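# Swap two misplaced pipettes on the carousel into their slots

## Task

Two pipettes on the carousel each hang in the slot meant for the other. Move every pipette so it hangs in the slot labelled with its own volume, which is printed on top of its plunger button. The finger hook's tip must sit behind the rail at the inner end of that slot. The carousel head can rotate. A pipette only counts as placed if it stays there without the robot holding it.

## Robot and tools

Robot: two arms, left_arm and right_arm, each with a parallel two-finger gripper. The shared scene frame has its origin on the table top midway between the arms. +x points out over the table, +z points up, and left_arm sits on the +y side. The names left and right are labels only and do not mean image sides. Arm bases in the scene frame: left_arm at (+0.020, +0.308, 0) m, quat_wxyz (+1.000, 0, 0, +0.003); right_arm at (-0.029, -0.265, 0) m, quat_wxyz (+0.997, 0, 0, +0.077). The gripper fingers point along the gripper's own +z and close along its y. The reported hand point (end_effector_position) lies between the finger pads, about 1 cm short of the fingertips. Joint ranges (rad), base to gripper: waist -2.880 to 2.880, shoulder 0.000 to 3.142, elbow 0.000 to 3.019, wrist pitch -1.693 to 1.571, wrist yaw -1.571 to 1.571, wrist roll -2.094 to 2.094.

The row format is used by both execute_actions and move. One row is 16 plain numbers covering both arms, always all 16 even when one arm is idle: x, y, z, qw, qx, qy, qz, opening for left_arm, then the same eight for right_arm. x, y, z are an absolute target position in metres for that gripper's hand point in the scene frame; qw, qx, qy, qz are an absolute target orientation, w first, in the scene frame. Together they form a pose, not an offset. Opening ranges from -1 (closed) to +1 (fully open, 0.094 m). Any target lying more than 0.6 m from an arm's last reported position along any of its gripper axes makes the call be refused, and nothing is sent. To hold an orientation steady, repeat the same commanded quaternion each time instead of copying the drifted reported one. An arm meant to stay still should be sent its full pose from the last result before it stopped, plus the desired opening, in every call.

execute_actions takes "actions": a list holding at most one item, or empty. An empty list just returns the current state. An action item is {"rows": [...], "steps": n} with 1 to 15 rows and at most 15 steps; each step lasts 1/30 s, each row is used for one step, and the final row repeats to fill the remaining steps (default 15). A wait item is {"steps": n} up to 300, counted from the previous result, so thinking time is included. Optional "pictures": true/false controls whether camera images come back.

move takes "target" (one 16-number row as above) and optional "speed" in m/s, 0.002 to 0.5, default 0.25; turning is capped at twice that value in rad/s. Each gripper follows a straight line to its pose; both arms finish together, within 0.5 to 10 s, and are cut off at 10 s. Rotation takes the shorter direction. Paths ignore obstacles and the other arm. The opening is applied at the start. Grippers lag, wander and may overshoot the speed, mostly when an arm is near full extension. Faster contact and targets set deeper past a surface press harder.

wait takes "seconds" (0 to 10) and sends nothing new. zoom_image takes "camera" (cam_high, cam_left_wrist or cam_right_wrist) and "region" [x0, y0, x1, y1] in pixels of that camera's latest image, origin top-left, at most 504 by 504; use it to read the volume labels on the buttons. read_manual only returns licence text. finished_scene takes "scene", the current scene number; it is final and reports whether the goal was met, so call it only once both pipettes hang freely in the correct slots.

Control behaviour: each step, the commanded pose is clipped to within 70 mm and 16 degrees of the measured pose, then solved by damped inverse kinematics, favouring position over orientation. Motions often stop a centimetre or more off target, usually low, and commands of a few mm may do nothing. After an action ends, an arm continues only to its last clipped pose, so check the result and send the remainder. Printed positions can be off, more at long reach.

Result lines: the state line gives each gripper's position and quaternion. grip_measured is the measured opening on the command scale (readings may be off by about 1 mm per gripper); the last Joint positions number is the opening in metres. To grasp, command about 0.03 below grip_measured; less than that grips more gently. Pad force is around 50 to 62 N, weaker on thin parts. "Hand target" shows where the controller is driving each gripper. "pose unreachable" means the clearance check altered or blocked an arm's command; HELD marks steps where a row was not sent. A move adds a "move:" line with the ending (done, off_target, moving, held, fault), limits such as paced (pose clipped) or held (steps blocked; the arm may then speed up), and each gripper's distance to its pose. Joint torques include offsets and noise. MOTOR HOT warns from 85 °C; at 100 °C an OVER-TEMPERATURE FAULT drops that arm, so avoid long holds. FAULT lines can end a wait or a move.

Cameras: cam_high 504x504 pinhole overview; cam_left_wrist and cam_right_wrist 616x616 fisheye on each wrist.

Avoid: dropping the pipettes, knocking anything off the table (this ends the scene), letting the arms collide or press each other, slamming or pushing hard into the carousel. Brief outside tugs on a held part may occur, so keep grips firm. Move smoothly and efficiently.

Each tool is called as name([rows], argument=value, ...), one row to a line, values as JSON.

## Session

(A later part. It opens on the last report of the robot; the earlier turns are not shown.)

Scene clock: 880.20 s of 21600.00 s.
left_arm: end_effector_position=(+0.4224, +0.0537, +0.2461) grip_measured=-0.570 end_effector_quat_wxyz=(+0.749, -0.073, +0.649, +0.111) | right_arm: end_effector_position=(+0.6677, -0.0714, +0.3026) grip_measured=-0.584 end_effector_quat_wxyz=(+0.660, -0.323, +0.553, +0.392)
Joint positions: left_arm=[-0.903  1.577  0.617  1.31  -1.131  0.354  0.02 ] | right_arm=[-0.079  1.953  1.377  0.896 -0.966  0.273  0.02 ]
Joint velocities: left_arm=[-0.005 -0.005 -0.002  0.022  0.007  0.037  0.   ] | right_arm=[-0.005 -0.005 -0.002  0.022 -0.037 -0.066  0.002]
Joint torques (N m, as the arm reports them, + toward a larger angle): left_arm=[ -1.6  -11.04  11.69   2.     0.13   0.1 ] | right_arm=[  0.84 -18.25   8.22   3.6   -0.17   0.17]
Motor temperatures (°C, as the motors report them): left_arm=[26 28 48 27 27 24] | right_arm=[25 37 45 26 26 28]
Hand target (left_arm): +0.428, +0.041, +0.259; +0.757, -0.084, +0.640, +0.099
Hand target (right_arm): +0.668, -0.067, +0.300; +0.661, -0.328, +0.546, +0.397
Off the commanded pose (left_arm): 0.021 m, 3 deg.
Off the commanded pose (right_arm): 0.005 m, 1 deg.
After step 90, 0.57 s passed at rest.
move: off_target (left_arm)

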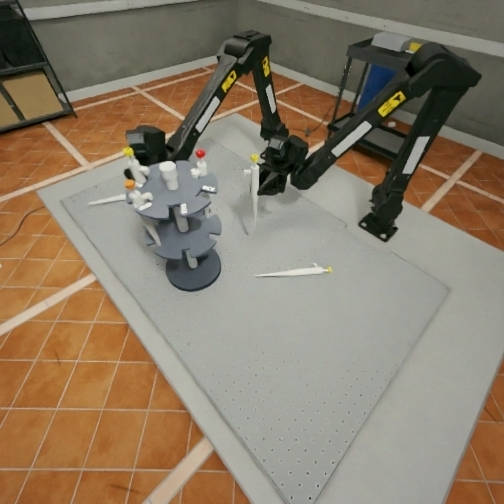

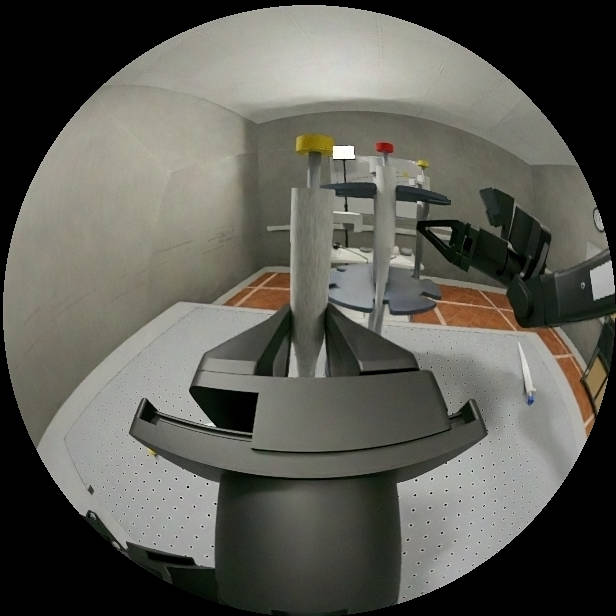

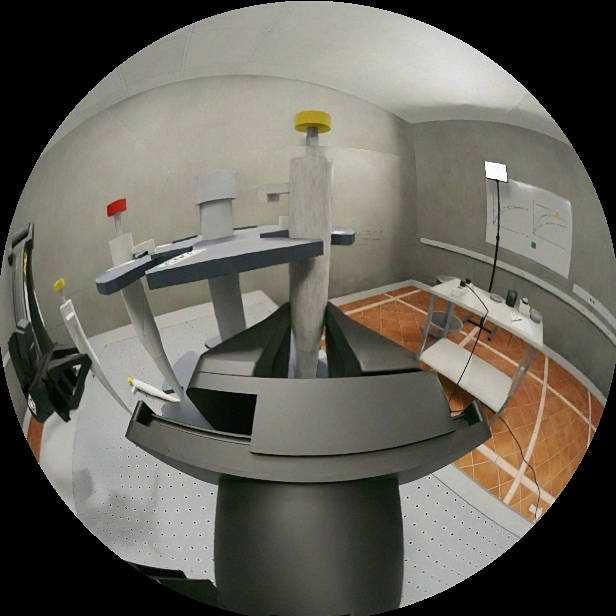

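move(target=[0.43,0.04,0.26,0.7594,-0.0839,0.6373,0.1000,-0.6,0.668,-0.067,0.300,0.6605,-0.3675,0.5446,0.3636,-0.612], speed=0.015)

zoom_image(camera="cam_right_wrist", region=[180, 150, 370, 290])

zoom_image(camera="cam_left_wrist", region=[350, 140, 500, 320])

Scene clock: 904.40 s of 21600.00 s.
left_arm: end_effector_position=(+0.4222, +0.0539, +0.2469) grip_measured=-0.570 end_effector_quat_wxyz=(+0.750, -0.071, +0.648, +0.114) | right_arm: end_effector_position=(+0.6658, -0.0681, +0.2898) grip_measured=-0.584 end_effector_quat_wxyz=(+0.656, -0.360, +0.551, +0.369)
Joint positions: left_arm=[-0.903  1.579  0.617  1.321 -1.131  0.368  0.02 ] | right_arm=[-0.079  1.953  1.377  0.826 -1.002  0.146  0.02 ]
Joint velocities: left_arm=[ 0.005  0.015 -0.007 -0.007  0.022 -0.037  0.001] | right_arm=[-0.005 -0.015 -0.002  0.017 -0.022 -0.007  0.   ]
Joint torques (N m, as the arm reports them, + toward a larger angle): left_arm=[ -1.61 -10.34  11.8    2.09   0.19   0.14] | right_arm=[  0.94 -20.41   9.02   1.38  -0.07  -0.15]
Motor temperatures (°C, as the motors report them): left_arm=[26 28 47 27 27 24] | right_arm=[25 36 45 26 26 28]
Hand target (left_arm): +0.429, +0.041, +0.260; +0.759, -0.084, +0.638, +0.099
Hand target (right_arm): +0.668, -0.067, +0.300; +0.661, -0.367, +0.544, +0.364
Off the commanded pose (left_arm): 0.021 m, 3 deg.
Off the commanded pose (right_arm): 0.010 m, 1 deg.
After step 90, 17.43 s passed at rest.
move: off_target (left_arm)

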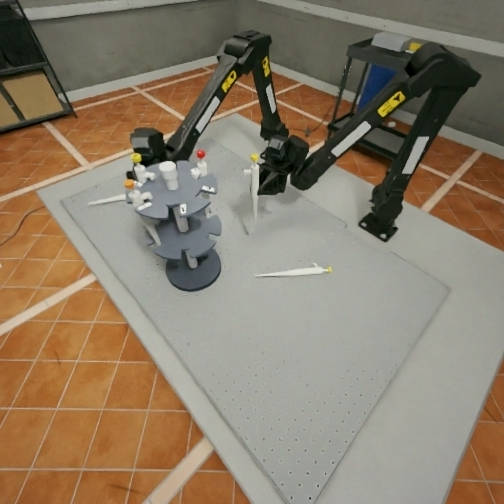

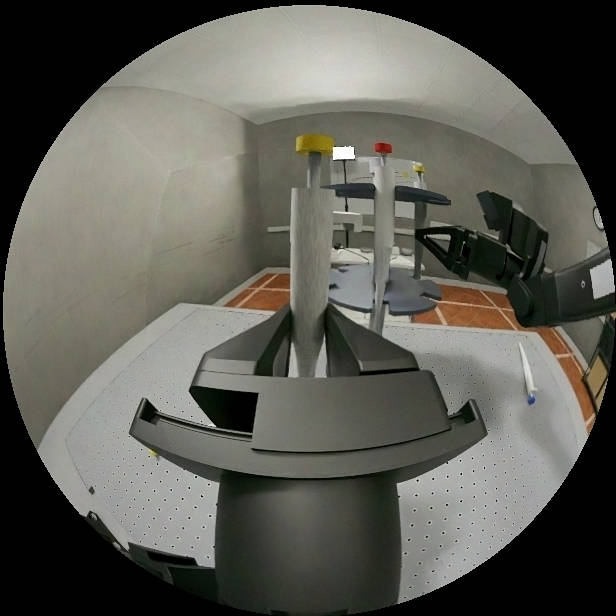

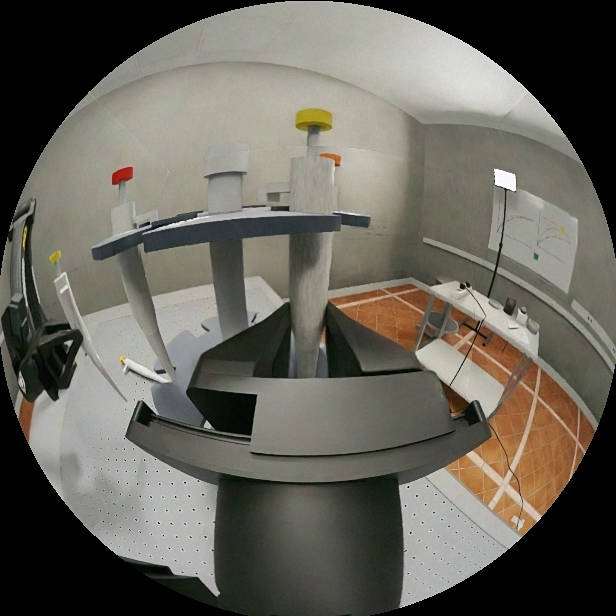

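Region (180, 150, 370, 290) of cam_right_wrist's 616x616 image, scaled by 2.653, with more detail than that image has; it fills the top 371 rows of this view, and the rest is white.

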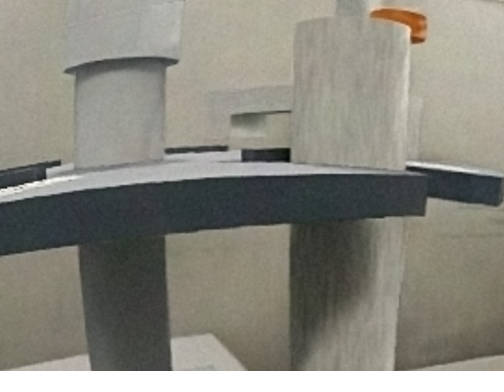

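Region (350, 140, 500, 320) of cam_left_wrist's 616x616 image, scaled by 2.800, with more detail than that image has.

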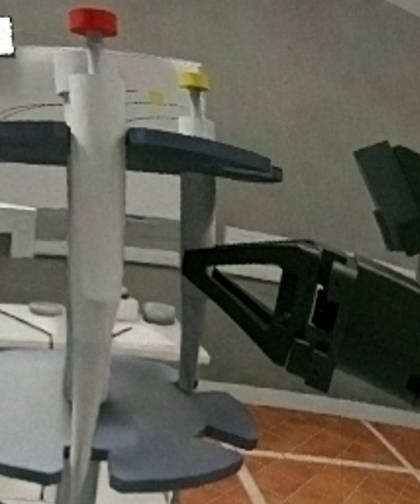

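zoom_image(camera="cam_high", region=[100, 135, 200, 215])

Region (100, 135, 200, 215) of cam_high's 504x504 image, scaled by 5.040, with more detail than that image has; it fills the top 403 rows of this view, and the rest is white.

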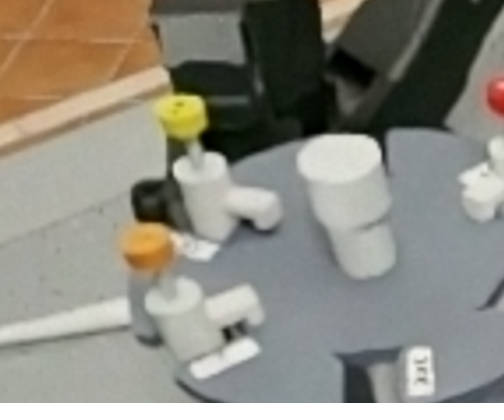

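move(target=[0.43,0.04,0.26,0.7594,-0.0839,0.6373,0.1000,-0.6,0.666,-0.055,0.301,0.6605,-0.3675,0.5446,0.3636,-0.612], speed=0.012)

zoom_image(camera="cam_right_wrist", region=[180, 150, 370, 290])

zoom_image(camera="cam_high", region=[100, 135, 200, 215])

Scene clock: 913.93 s of 21600.00 s.
left_arm: end_effector_position=(+0.4222, +0.0539, +0.2468) grip_measured=-0.570 end_effector_quat_wxyz=(+0.750, -0.071, +0.648, +0.114) | right_arm: end_effector_position=(+0.6672, -0.0666, +0.2887) grip_measured=-0.584 end_effector_quat_wxyz=(+0.657, -0.359, +0.553, +0.365)
Joint positions: left_arm=[-0.903  1.579  0.617  1.321 -1.131  0.369  0.02 ] | right_arm=[-0.075  1.953  1.377  0.816 -0.99   0.134  0.02 ]
Joint velocities: left_arm=[ 0.005  0.005  0.002  0.017  0.066 -0.007  0.   ] | right_arm=[-0.015  0.005  0.017 -0.007 -0.051  0.022  0.   ]
Joint torques (N m, as the arm reports them, + toward a larger angle): left_arm=[ -1.38 -10.16  11.92   2.     0.21   0.11] | right_arm=[  1.92 -20.89   8.77   1.33   0.23  -0.12]
Motor temperatures (°C, as the motors report them): left_arm=[26 28 47 27 27 24] | right_arm=[25 37 45 25 26 28]
Hand target (left_arm): +0.429, +0.041, +0.260; +0.759, -0.084, +0.638, +0.100
Hand target (right_arm): +0.666, -0.055, +0.301; +0.661, -0.367, +0.544, +0.364
Off the commanded pose (left_arm): 0.021 m, 3 deg.
Off the commanded pose (right_arm): 0.017 m, 1 deg.
After step 90, 4.33 s passed at rest.
move: off_target (left_arm, right_arm)

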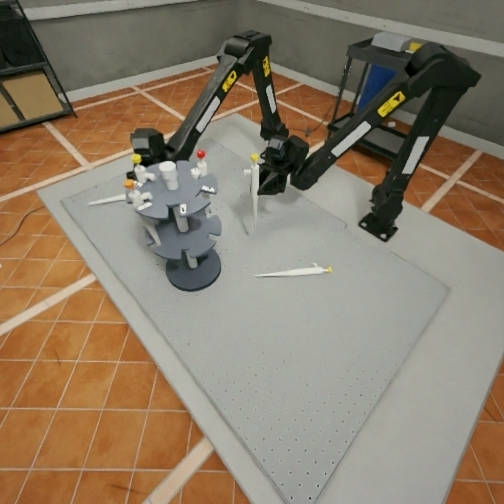

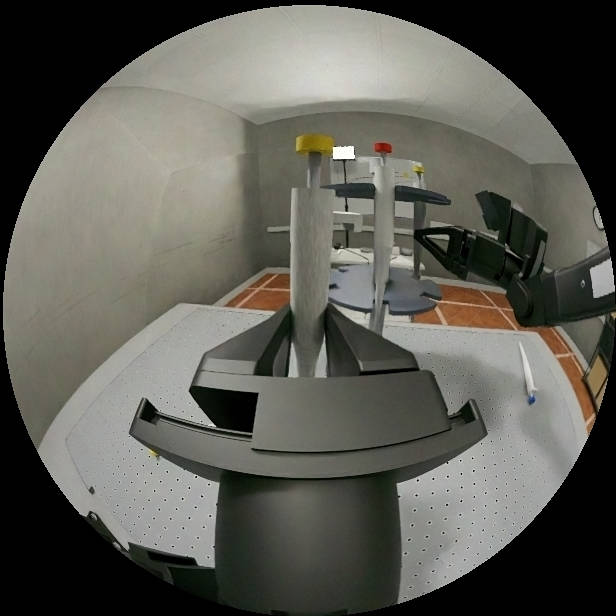

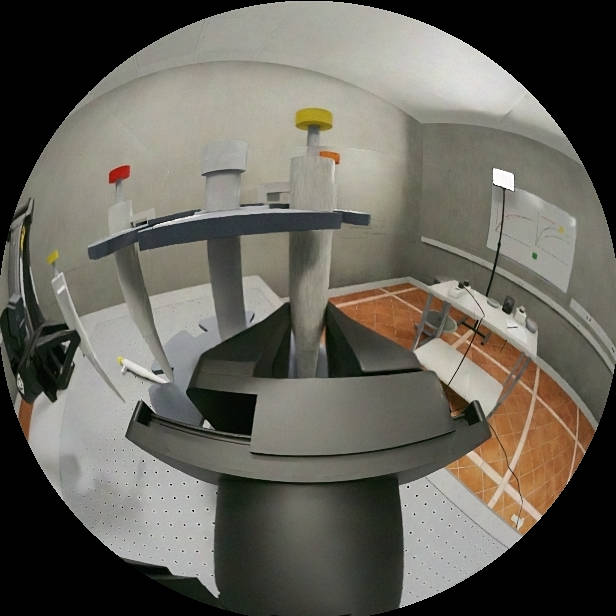

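Region (180, 150, 370, 290) of cam_right_wrist's 616x616 image, scaled by 2.653, with more detail than that image has; it fills the top 371 rows of this view, and the rest is white.

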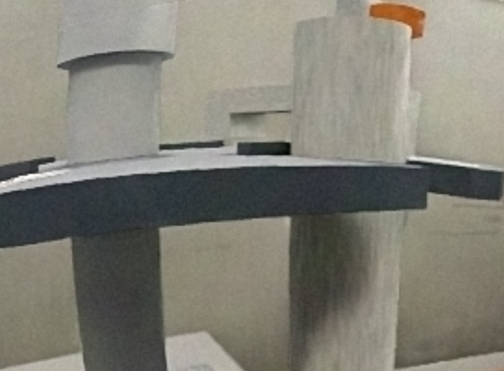

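Region (100, 135, 200, 215) of cam_high's 504x504 image, scaled by 5.040, with more detail than that image has; it fills the top 403 rows of this view, and the rest is white.

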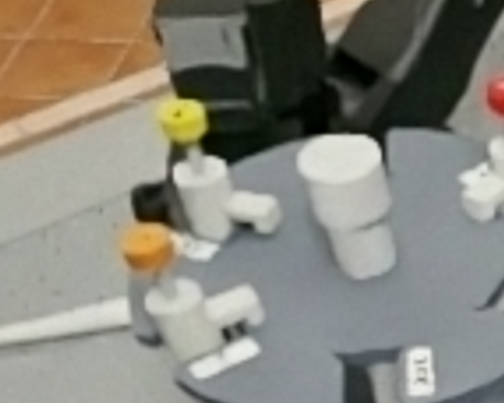

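move(target=[0.43,0.04,0.26,0.7594,-0.0839,0.6373,0.1000,-0.6,0.660,-0.055,0.288,0.6605,-0.3675,0.5446,0.3636,-0.612], speed=0.01)

zoom_image(camera="cam_right_wrist", region=[180, 130, 370, 270])

zoom_image(camera="cam_high", region=[100, 135, 200, 215])

Scene clock: 923.37 s of 21600.00 s.
left_arm: end_effector_position=(+0.4222, +0.0539, +0.2468) grip_measured=-0.570 end_effector_quat_wxyz=(+0.750, -0.071, +0.648, +0.114) | right_arm: end_effector_position=(+0.6663, -0.0669, +0.2851) grip_measured=-0.584 end_effector_quat_wxyz=(+0.656, -0.357, +0.556, +0.365)
Joint positions: left_arm=[-0.903  1.579  0.617  1.321 -1.131  0.369  0.02 ] | right_arm=[-0.075  1.953  1.369  0.816 -0.988  0.132  0.02 ]
Joint velocities: left_arm=[-0.005 -0.005  0.002 -0.007 -0.095 -0.051 -0.   ] | right_arm=[-0.005 -0.005 -0.002 -0.017 -0.066 -0.095  0.   ]
Joint torques (N m, as the arm reports them, + toward a larger angle): left_arm=[ -1.57 -10.71  11.82   2.01   0.18   0.12] | right_arm=[  1.89 -20.36   7.14   3.09   0.15  -0.1 ]
Motor temperatures (°C, as the motors report them): left_arm=[26 28 47 27 27 24] | right_arm=[25 37 45 25 26 28]
Hand target (left_arm): +0.429, +0.041, +0.260; +0.759, -0.084, +0.638, +0.099
Hand target (right_arm): +0.660, -0.055, +0.288; +0.660, -0.368, +0.545, +0.364
Off the commanded pose (left_arm): 0.021 m, 3 deg.
Off the commanded pose (right_arm): 0.014 m, 2 deg.
After step 90, 3.83 s passed at rest.
move: off_target (left_arm, right_arm)

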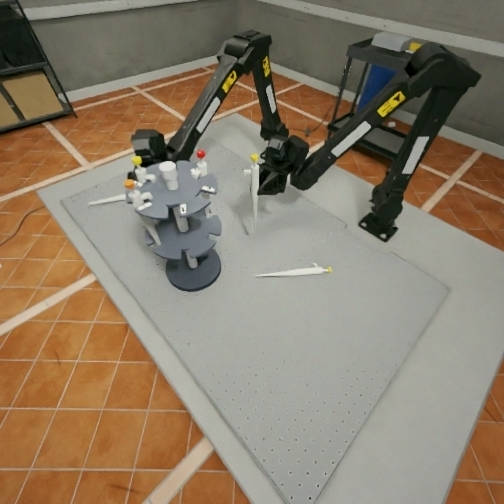

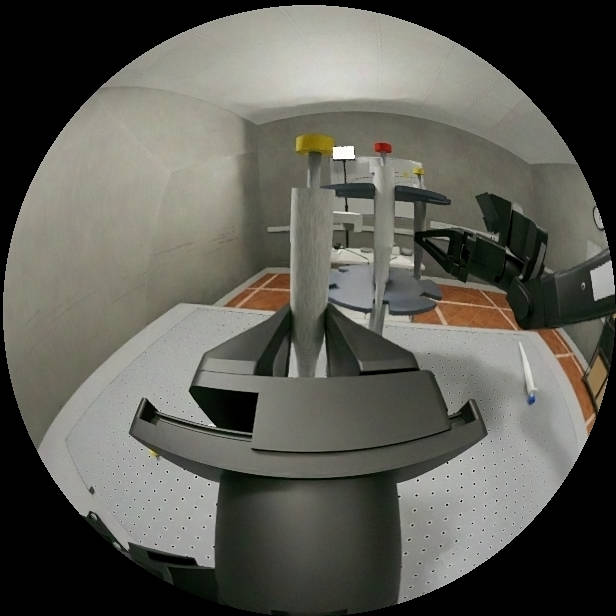

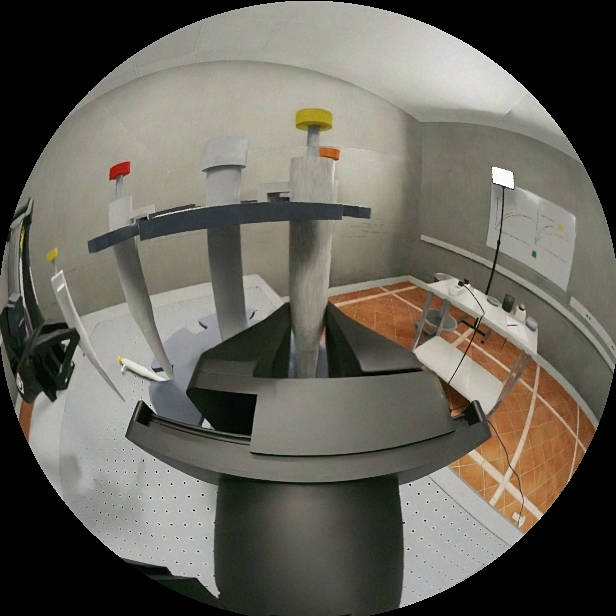

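Region (180, 130, 370, 270) of cam_right_wrist's 616x616 image, scaled by 2.653, with more detail than that image has; it fills the top 371 rows of this view, and the rest is white.

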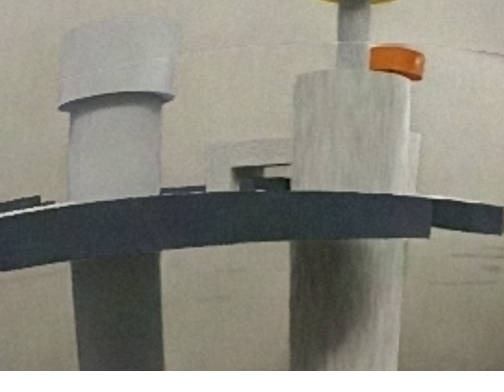

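Region (100, 135, 200, 215) of cam_high's 504x504 image, scaled by 5.040, with more detail than that image has; it fills the top 403 rows of this view, and the rest is white.

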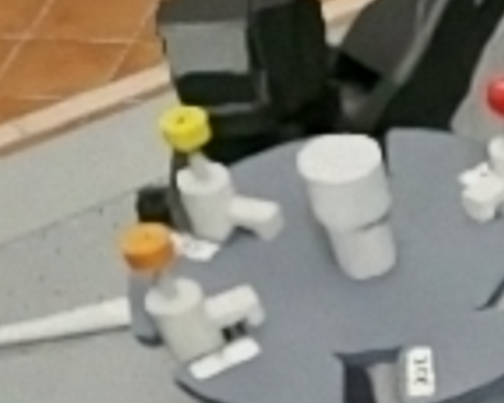

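execute_actions(actions=[])

Scene clock: 934.93 s of 21600.00 s.
left_arm: end_effector_position=(+0.4222, +0.0539, +0.2468) grip_measured=-0.570 end_effector_quat_wxyz=(+0.750, -0.071, +0.648, +0.114) | right_arm: end_effector_position=(+0.6663, -0.0669, +0.2851) grip_measured=-0.584 end_effector_quat_wxyz=(+0.656, -0.357, +0.556, +0.365)
Joint positions: left_arm=[-0.903  1.579  0.617  1.321 -1.131  0.369  0.02 ] | right_arm=[-0.075  1.953  1.369  0.816 -0.988  0.132  0.02 ]
Joint velocities: left_arm=[-0.015 -0.015  0.012 -0.012  0.037  0.051 -0.   ] | right_arm=[-0.005 -0.015 -0.027  0.022 -0.081 -0.081 -0.   ]
Joint torques (N m, as the arm reports them, + toward a larger angle): left_arm=[ -1.29 -10.34  11.91   2.19   0.18   0.11] | right_arm=[  1.73 -19.99   7.1    3.23   0.12  -0.1 ]
Motor temperatures (°C, as the motors report them): left_arm=[26 28 47 27 27 24] | right_arm=[25 37 45 25 26 28]
Hand target (left_arm): +0.429, +0.041, +0.260; +0.759, -0.084, +0.638, +0.099
Hand target (right_arm): +0.660, -0.055, +0.288; +0.660, -0.368, +0.545, +0.364
Off the commanded pose (left_arm): 0.021 m, 3 deg.
Off the commanded pose (right_arm): 0.014 m, 2 deg.
Steps of this call (steps 1 to 90: nothing new was sent; then 8.57 s passed at rest). Readings (end_effector_position):
1: left_arm (+0.4222, +0.0539, +0.2468) | right_arm (+0.6663, -0.0669, +0.2851)
2: left_arm (+0.4222, +0.0539, +0.2468) | right_arm (+0.6663, -0.0669, +0.2851)
4: left_arm (+0.4222, +0.0539, +0.2468) | right_arm (+0.6663, -0.0669, +0.2851)
8: left_arm (+0.4222, +0.0539, +0.2468) | right_arm (+0.6663, -0.0669, +0.2851)
90: the state above

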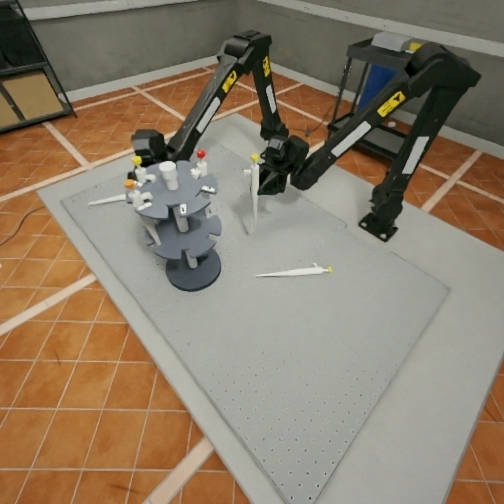

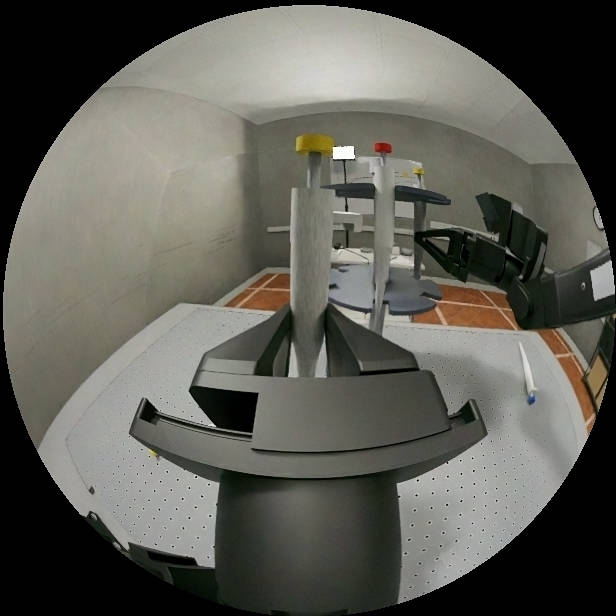

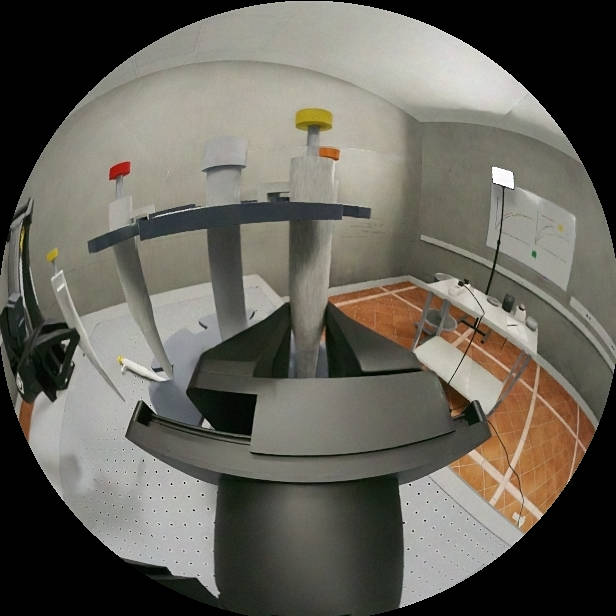

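execute_actions([
  {"rows": [[0.43,0.04,0.26,0.7594,-0.0839,0.6373,0.1000,-0.6, 0.660,-0.055,0.288,0.6605,-0.3675,0.5446,0.3636,-0.54]], "steps": 15},
], pictures=false)

execute_actions([
  {"rows": [[0.43,0.04,0.26,0.7594,-0.0839,0.6373,0.1000,-0.6, 0.660,-0.055,0.288,0.6605,-0.3675,0.5446,0.3636,-0.3]], "steps": 15},
])

zoom_image(camera="cam_high", region=[100, 135, 230, 235])

Scene clock: 938.40 s of 21600.00 s.
left_arm: end_effector_position=(+0.4222, +0.0539, +0.2468) grip_measured=-0.570 end_effector_quat_wxyz=(+0.750, -0.071, +0.648, +0.114) | right_arm: end_effector_position=(+0.6664, -0.0670, +0.2851) grip_measured=-0.542 end_effector_quat_wxyz=(+0.656, -0.357, +0.556, +0.365)
Joint positions: left_arm=[-0.903  1.579  0.617  1.321 -1.131  0.369  0.02 ] | right_arm=[-0.075  1.953  1.369  0.816 -0.987  0.131  0.022]
Joint velocities: left_arm=[-0.005 -0.015  0.002  0.022  0.066 -0.007 -0.   ] | right_arm=[-0.015 -0.005 -0.012  0.007 -0.051  0.007 -0.001]
Joint torques (N m, as the arm reports them, + toward a larger angle): left_arm=[ -0.96 -10.49  11.77   2.02   0.21   0.13] | right_arm=[  2.45 -19.99   6.97   3.14   0.11  -0.13]
Motor temperatures (°C, as the motors report them): left_arm=[26 28 47 27 27 24] | right_arm=[25 37 44 25 26 28]
Hand target (left_arm): +0.429, +0.041, +0.260; +0.759, -0.084, +0.638, +0.100
Hand target (right_arm): +0.660, -0.055, +0.288; +0.661, -0.367, +0.545, +0.363
Off the commanded pose (left_arm): 0.021 m, 3 deg.
Off the commanded pose (right_arm): 0.014 m, 2 deg.
Steps of this call (steps 1 to 89: nothing new was sent; steps 90 to 104: all 15 steps of this action). Readings (end_effector_position):
90: left_arm (+0.4222, +0.0539, +0.2468) | right_arm (+0.6663, -0.0669, +0.2851)
91: left_arm (+0.4222, +0.0539, +0.2468) | right_arm (+0.6663, -0.0669, +0.2851)
93: left_arm (+0.4222, +0.0539, +0.2468) | right_arm (+0.6664, -0.0670, +0.2851)
97: left_arm (+0.4222, +0.0539, +0.2468) | right_arm (+0.6664, -0.0670, +0.2851)
104: the state above

Scene clock: 938.90 s of 21600.00 s.
left_arm: end_effector_position=(+0.4222, +0.0539, +0.2468) grip_measured=-0.570 end_effector_quat_wxyz=(+0.750, -0.071, +0.648, +0.114) | right_arm: end_effector_position=(+0.6658, -0.0649, +0.2851) grip_measured=-0.302 end_effector_quat_wxyz=(+0.656, -0.358, +0.555, +0.366)
Joint positions: left_arm=[-0.903  1.579  0.617  1.321 -1.131  0.369  0.02 ] | right_arm=[-0.072  1.953  1.369  0.816 -0.987  0.131  0.033]
Joint velocities: left_arm=[-0.024 -0.005  0.007 -0.007 -0.066  0.007 -0.001] | right_arm=[-0.015  0.005 -0.007  0.002 -0.037 -0.022 -0.   ]
Joint torques (N m, as the arm reports them, + toward a larger angle): left_arm=[ -1.32 -10.33  11.88   2.06   0.19   0.1 ] | right_arm=[  1.74 -20.39   6.96   3.16   0.14  -0.11]
Motor temperatures (°C, as the motors report them): left_arm=[26 28 47 27 27 24] | right_arm=[25 37 44 25 26 28]
Hand target (left_arm): +0.429, +0.041, +0.260; +0.759, -0.084, +0.638, +0.100
Hand target (right_arm): +0.660, -0.055, +0.288; +0.660, -0.367, +0.545, +0.364
Off the commanded pose (left_arm): 0.021 m, 3 deg.
Off the commanded pose (right_arm): 0.012 m, 2 deg.
Steps of this call (steps 1 to 15: all 15 steps of this action). Readings (end_effector_position):
1: left_arm (+0.4222, +0.0539, +0.2468) | right_arm (+0.6664, -0.0670, +0.2851)
2: left_arm (+0.4222, +0.0539, +0.2468) | right_arm (+0.6664, -0.0670, +0.2851)
4: left_arm (+0.4222, +0.0539, +0.2468) | right_arm (+0.6662, -0.0664, +0.2851)
8: left_arm (+0.4222, +0.0539, +0.2468) | right_arm (+0.6659, -0.0651, +0.2851)
15: the state above

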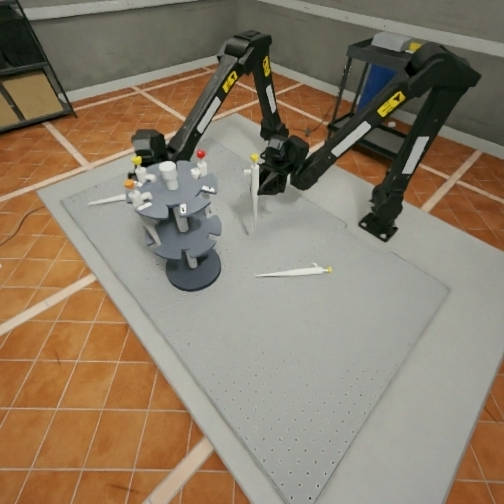

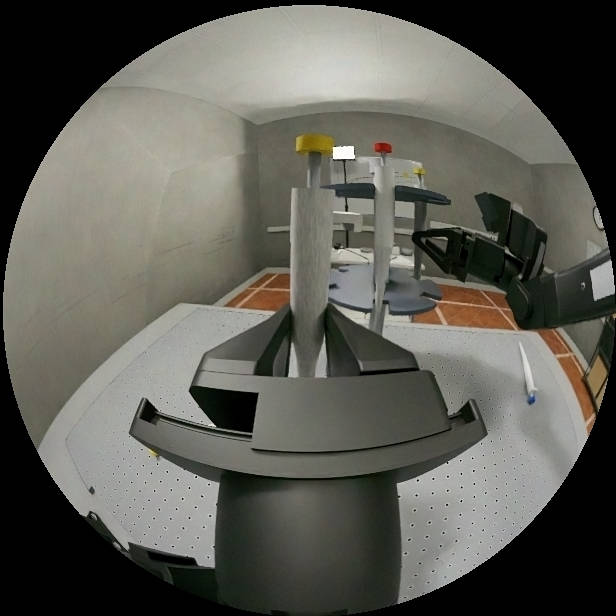

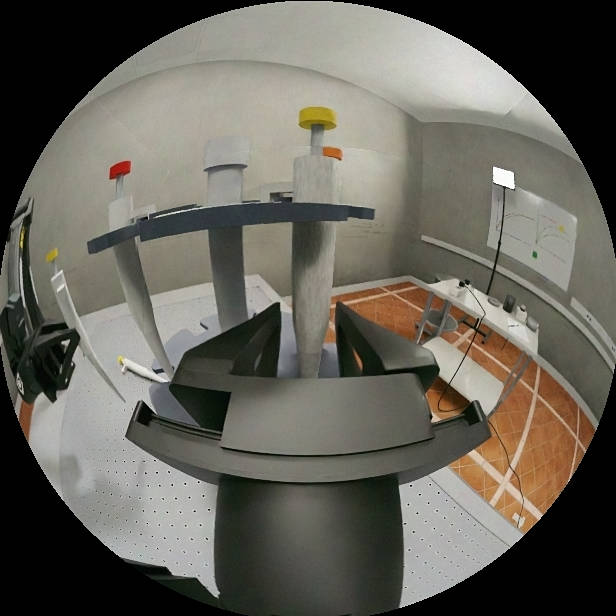

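Region (100, 135, 230, 235) of cam_high's 504x504 image, scaled by 3.877, with more detail than that image has; it fills the top 388 rows of this view, and the rest is white.

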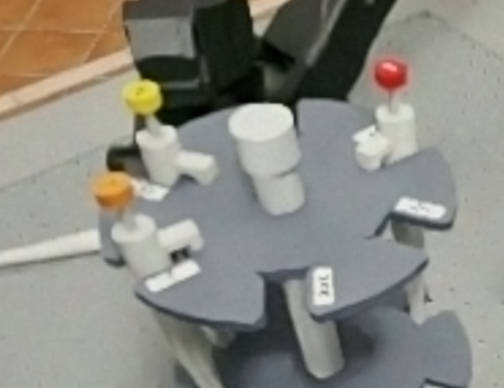

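move(target=[0.44,0.20,0.32,0.7653,0.0280,0.6422,-0.0334,-0.6, 0.615,-0.15,0.30,0.6605,-0.3675,0.5446,0.3636,-0.2], speed=0.08)

Scene clock: 943.30 s of 21600.00 s.
left_arm: end_effector_position=(+0.4452, +0.1970, +0.3264) grip_measured=-0.570 end_effector_quat_wxyz=(+0.772, +0.031, +0.635, -0.030) | right_arm: end_effector_position=(+0.6213, -0.1422, +0.2796) grip_measured=-0.201 end_effector_quat_wxyz=(+0.648, -0.364, +0.556, +0.371)
Joint positions: left_arm=[-0.364  1.024  0.44   0.785 -0.265  0.063  0.02 ] | right_arm=[-0.204  1.873  1.219  0.935 -1.134  0.196  0.038]
Joint velocities: left_arm=[-0.005 -0.005 -0.012 -0.002  0.037 -0.037 -0.   ] | right_arm=[ 0.005 -0.024 -0.002 -0.012 -0.066 -0.022 -0.001]
Joint torques (N m, as the arm reports them, + toward a larger angle): left_arm=[-0.71 -6.4   9.44  0.95  0.08 -0.02] | right_arm=[ -0.44 -20.94   6.41   3.28  -0.03   0.15]
Motor temperatures (°C, as the motors report them): left_arm=[26 28 46 27 27 24] | right_arm=[25 37 44 26 26 28]
Hand target (left_arm): +0.442, +0.200, +0.321; +0.767, +0.029, +0.640, -0.032
Hand target (right_arm): +0.615, -0.149, +0.299; +0.660, -0.368, +0.545, +0.363
Off the commanded pose (left_arm): 0.009 m, 1 deg.
Off the commanded pose (right_arm): 0.023 m, 2 deg.
move: off_target (right_arm)

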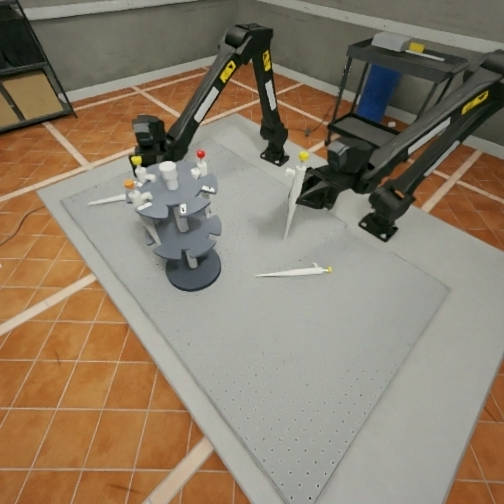

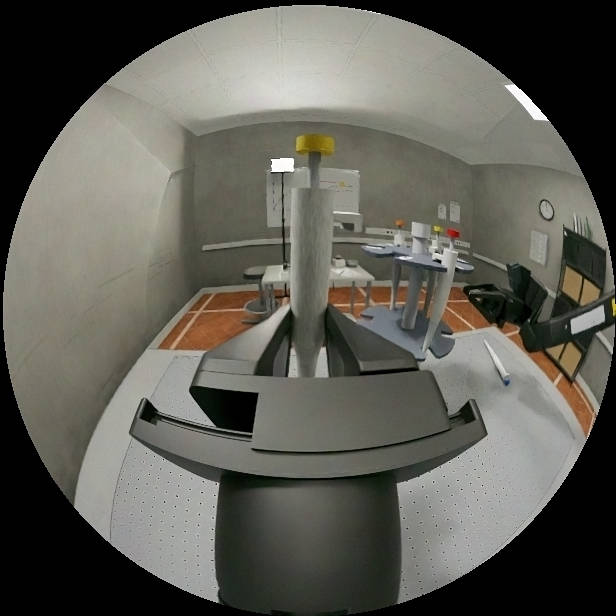

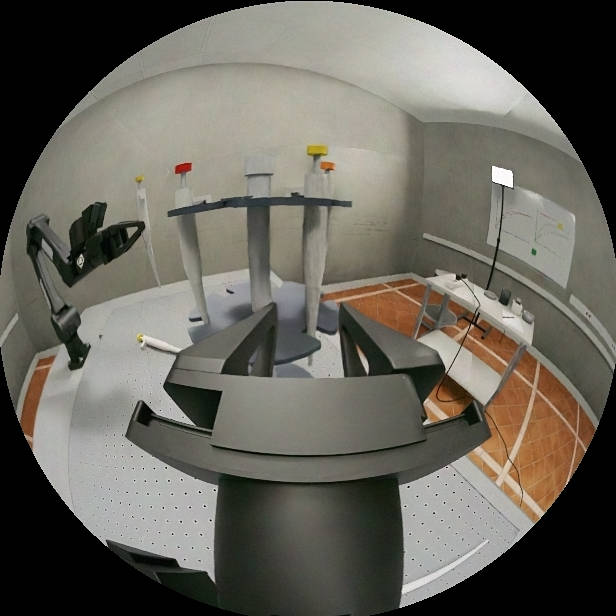

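move(target=[0.555,0.152,0.342,0.7653,0.0280,0.6422,-0.0334,-0.6, 0.63,-0.42,0.15,0.1732,-0.0687,0.9824,0.0121,0.2], speed=0.18)

zoom_image(camera="cam_high", region=[110, 130, 290, 270])

Scene clock: 963.63 s of 21600.00 s.
left_arm: end_effector_position=(+0.5399, +0.1608, +0.3170) grip_measured=-0.570 end_effector_quat_wxyz=(+0.752, +0.034, +0.658, -0.023) | right_arm: end_effector_position=(+0.6131, -0.4049, +0.1416) grip_measured=+0.199 end_effector_quat_wxyz=(+0.163, -0.082, +0.983, +0.022)
Joint positions: left_arm=[-0.369  1.326  0.679  0.785 -0.276  0.059  0.02 ] | right_arm=[-0.406  1.916  1.681 -1.038 -0.147 -0.396  0.056]
Joint velocities: left_arm=[-0.015 -0.015 -0.012 -0.007 -0.037 -0.037 -0.   ] | right_arm=[-0.015  0.015 -0.012  0.022 -0.007  0.037 -0.001]
Joint torques (N m, as the arm reports them, + toward a larger angle): left_arm=[-1.95 -8.81 15.94  1.46 -0.13 -0.07] | right_arm=[ -0.38 -17.61  12.73   0.59   0.01   0.18]
Motor temperatures (°C, as the motors report them): left_arm=[26 28 47 27 27 24] | right_arm=[25 37 45 25 26 28]
Hand target (left_arm): +0.552, +0.151, +0.342; +0.765, +0.028, +0.642, -0.034
Hand target (right_arm): +0.627, -0.418, +0.152; +0.173, -0.069, +0.982, +0.017
Off the commanded pose (left_arm): 0.030 m, 3 deg.
Off the commanded pose (right_arm): 0.024 m, 2 deg.
After step 90, 12.43 s passed at rest.
move: off_target (left_arm, right_arm)

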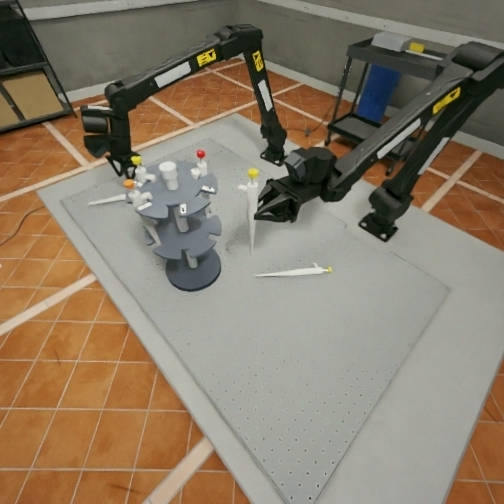

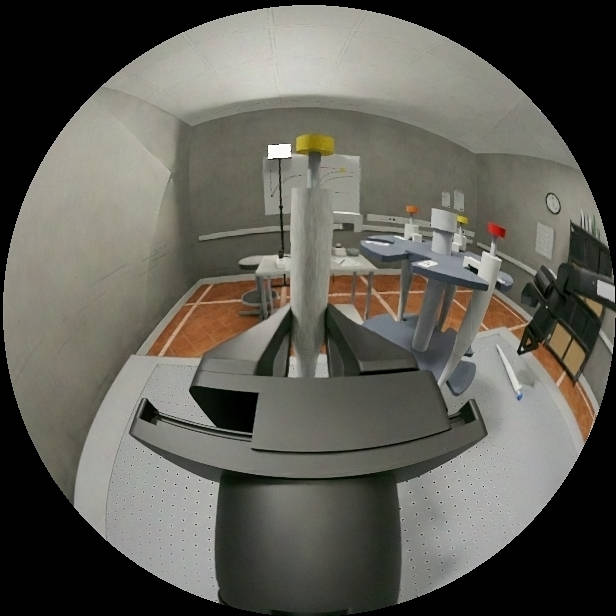

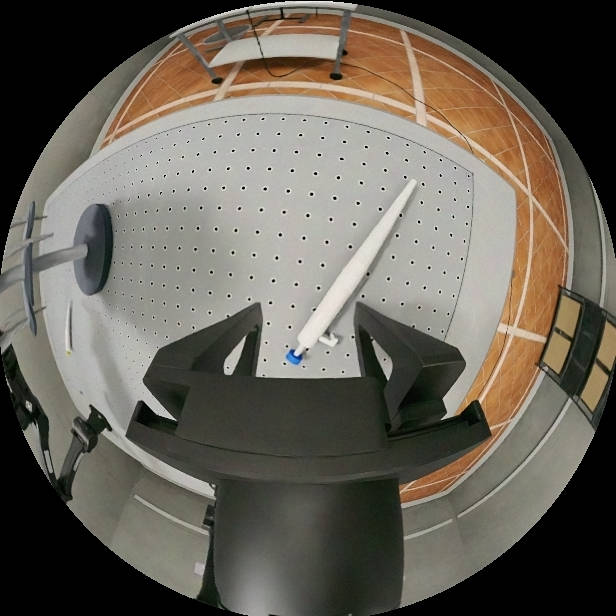

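Region (110, 130, 290, 270) of cam_high's 504x504 image, scaled by 2.800, with more detail than that image has.

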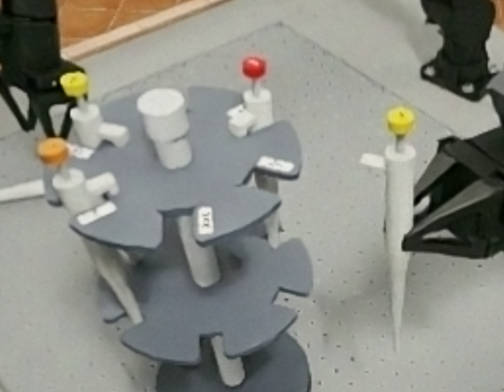

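move(target=[0.583,0.104,0.342,0.7653,0.0280,0.6422,-0.0334,-0.6, 0.63,-0.44,0.13,0.1691,0.2215,0.9596,-0.0391,0.2], speed=0.06)

zoom_image(camera="cam_high", region=[130, 140, 270, 260])

Scene clock: 981.50 s of 21600.00 s.
left_arm: end_effector_position=(+0.5682, +0.1154, +0.3177) grip_measured=-0.570 end_effector_quat_wxyz=(+0.751, +0.031, +0.659, -0.027) | right_arm: end_effector_position=(+0.6130, -0.4431, +0.1320) grip_measured=+0.199 end_effector_quat_wxyz=(+0.157, +0.220, +0.962, -0.039)
Joint positions: left_arm=[-0.447  1.439  0.794  0.785 -0.354  0.059  0.02 ] | right_arm=[-0.406  1.933  1.681 -1.001  0.069  0.186  0.056]
Joint velocities: left_arm=[ 0.005 -0.005 -0.002 -0.012 -0.007  0.007  0.001] | right_arm=[-0.005  0.015  0.017 -0.012 -0.007  0.007  0.   ]
Joint torques (N m, as the arm reports them, + toward a larger angle): left_arm=[ -1.6  -11.76  15.92   1.66  -0.13   0.09] | right_arm=[  1.22 -17.95  10.83   2.2    0.2    0.17]
Motor temperatures (°C, as the motors report them): left_arm=[26 28 49 27 27 24] | right_arm=[25 37 48 25 26 28]
Hand target (left_arm): +0.580, +0.104, +0.342; +0.765, +0.027, +0.642, -0.034
Hand target (right_arm): +0.629, -0.440, +0.130; +0.168, +0.221, +0.960, -0.039
Off the commanded pose (left_arm): 0.031 m, 3 deg.
Off the commanded pose (right_arm): 0.017 m, 1 deg.
After step 90, 9.37 s passed at rest.
move: off_target (left_arm, right_arm)

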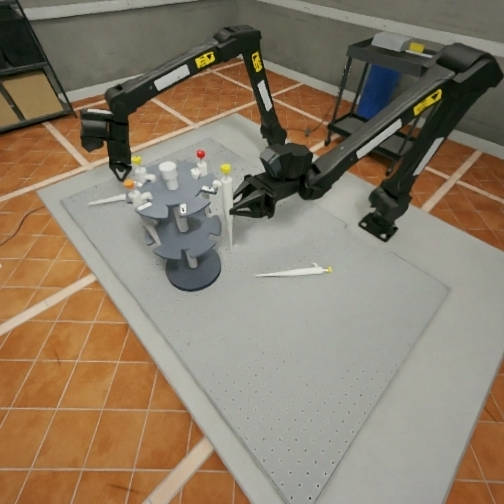

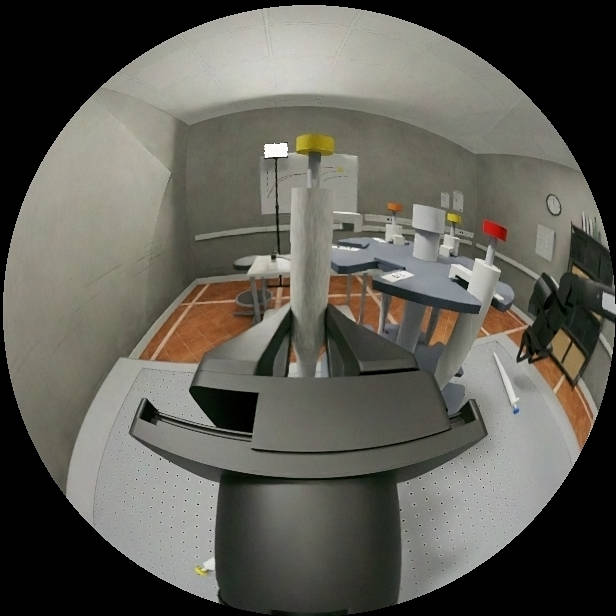

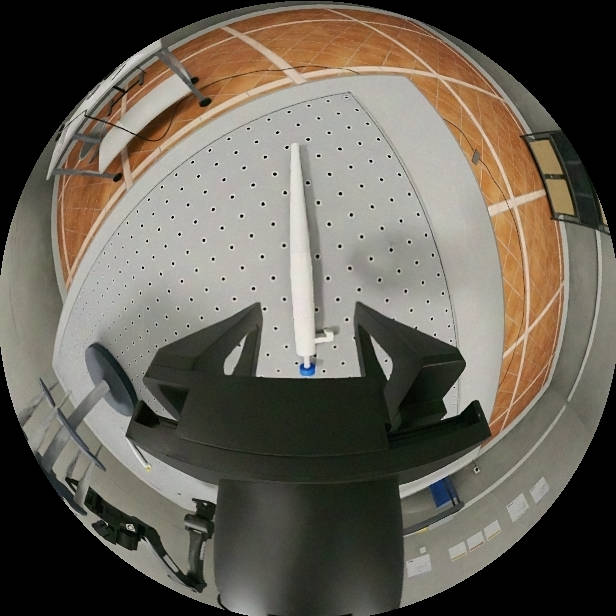

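Region (130, 140, 270, 260) of cam_high's 504x504 image, scaled by 3.600, with more detail than that image has; it fills the top 432 rows of this view, and the rest is white.

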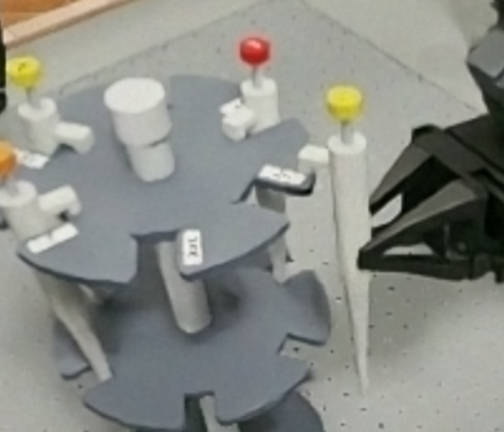

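zoom_image(camera="cam_left_wrist", region=[250, 180, 530, 400])

Region (250, 180, 530, 400) of cam_left_wrist's 616x616 image, scaled by 1.800, with more detail than that image has; it fills the top 396 rows of this view, and the rest is white.

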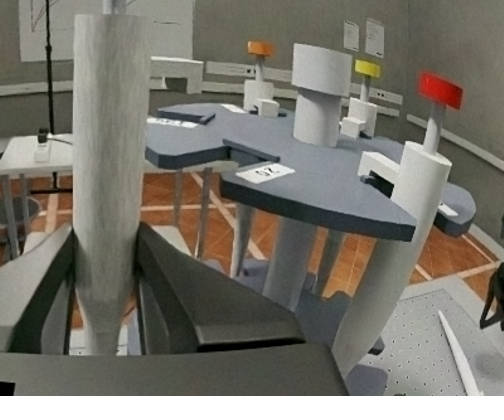

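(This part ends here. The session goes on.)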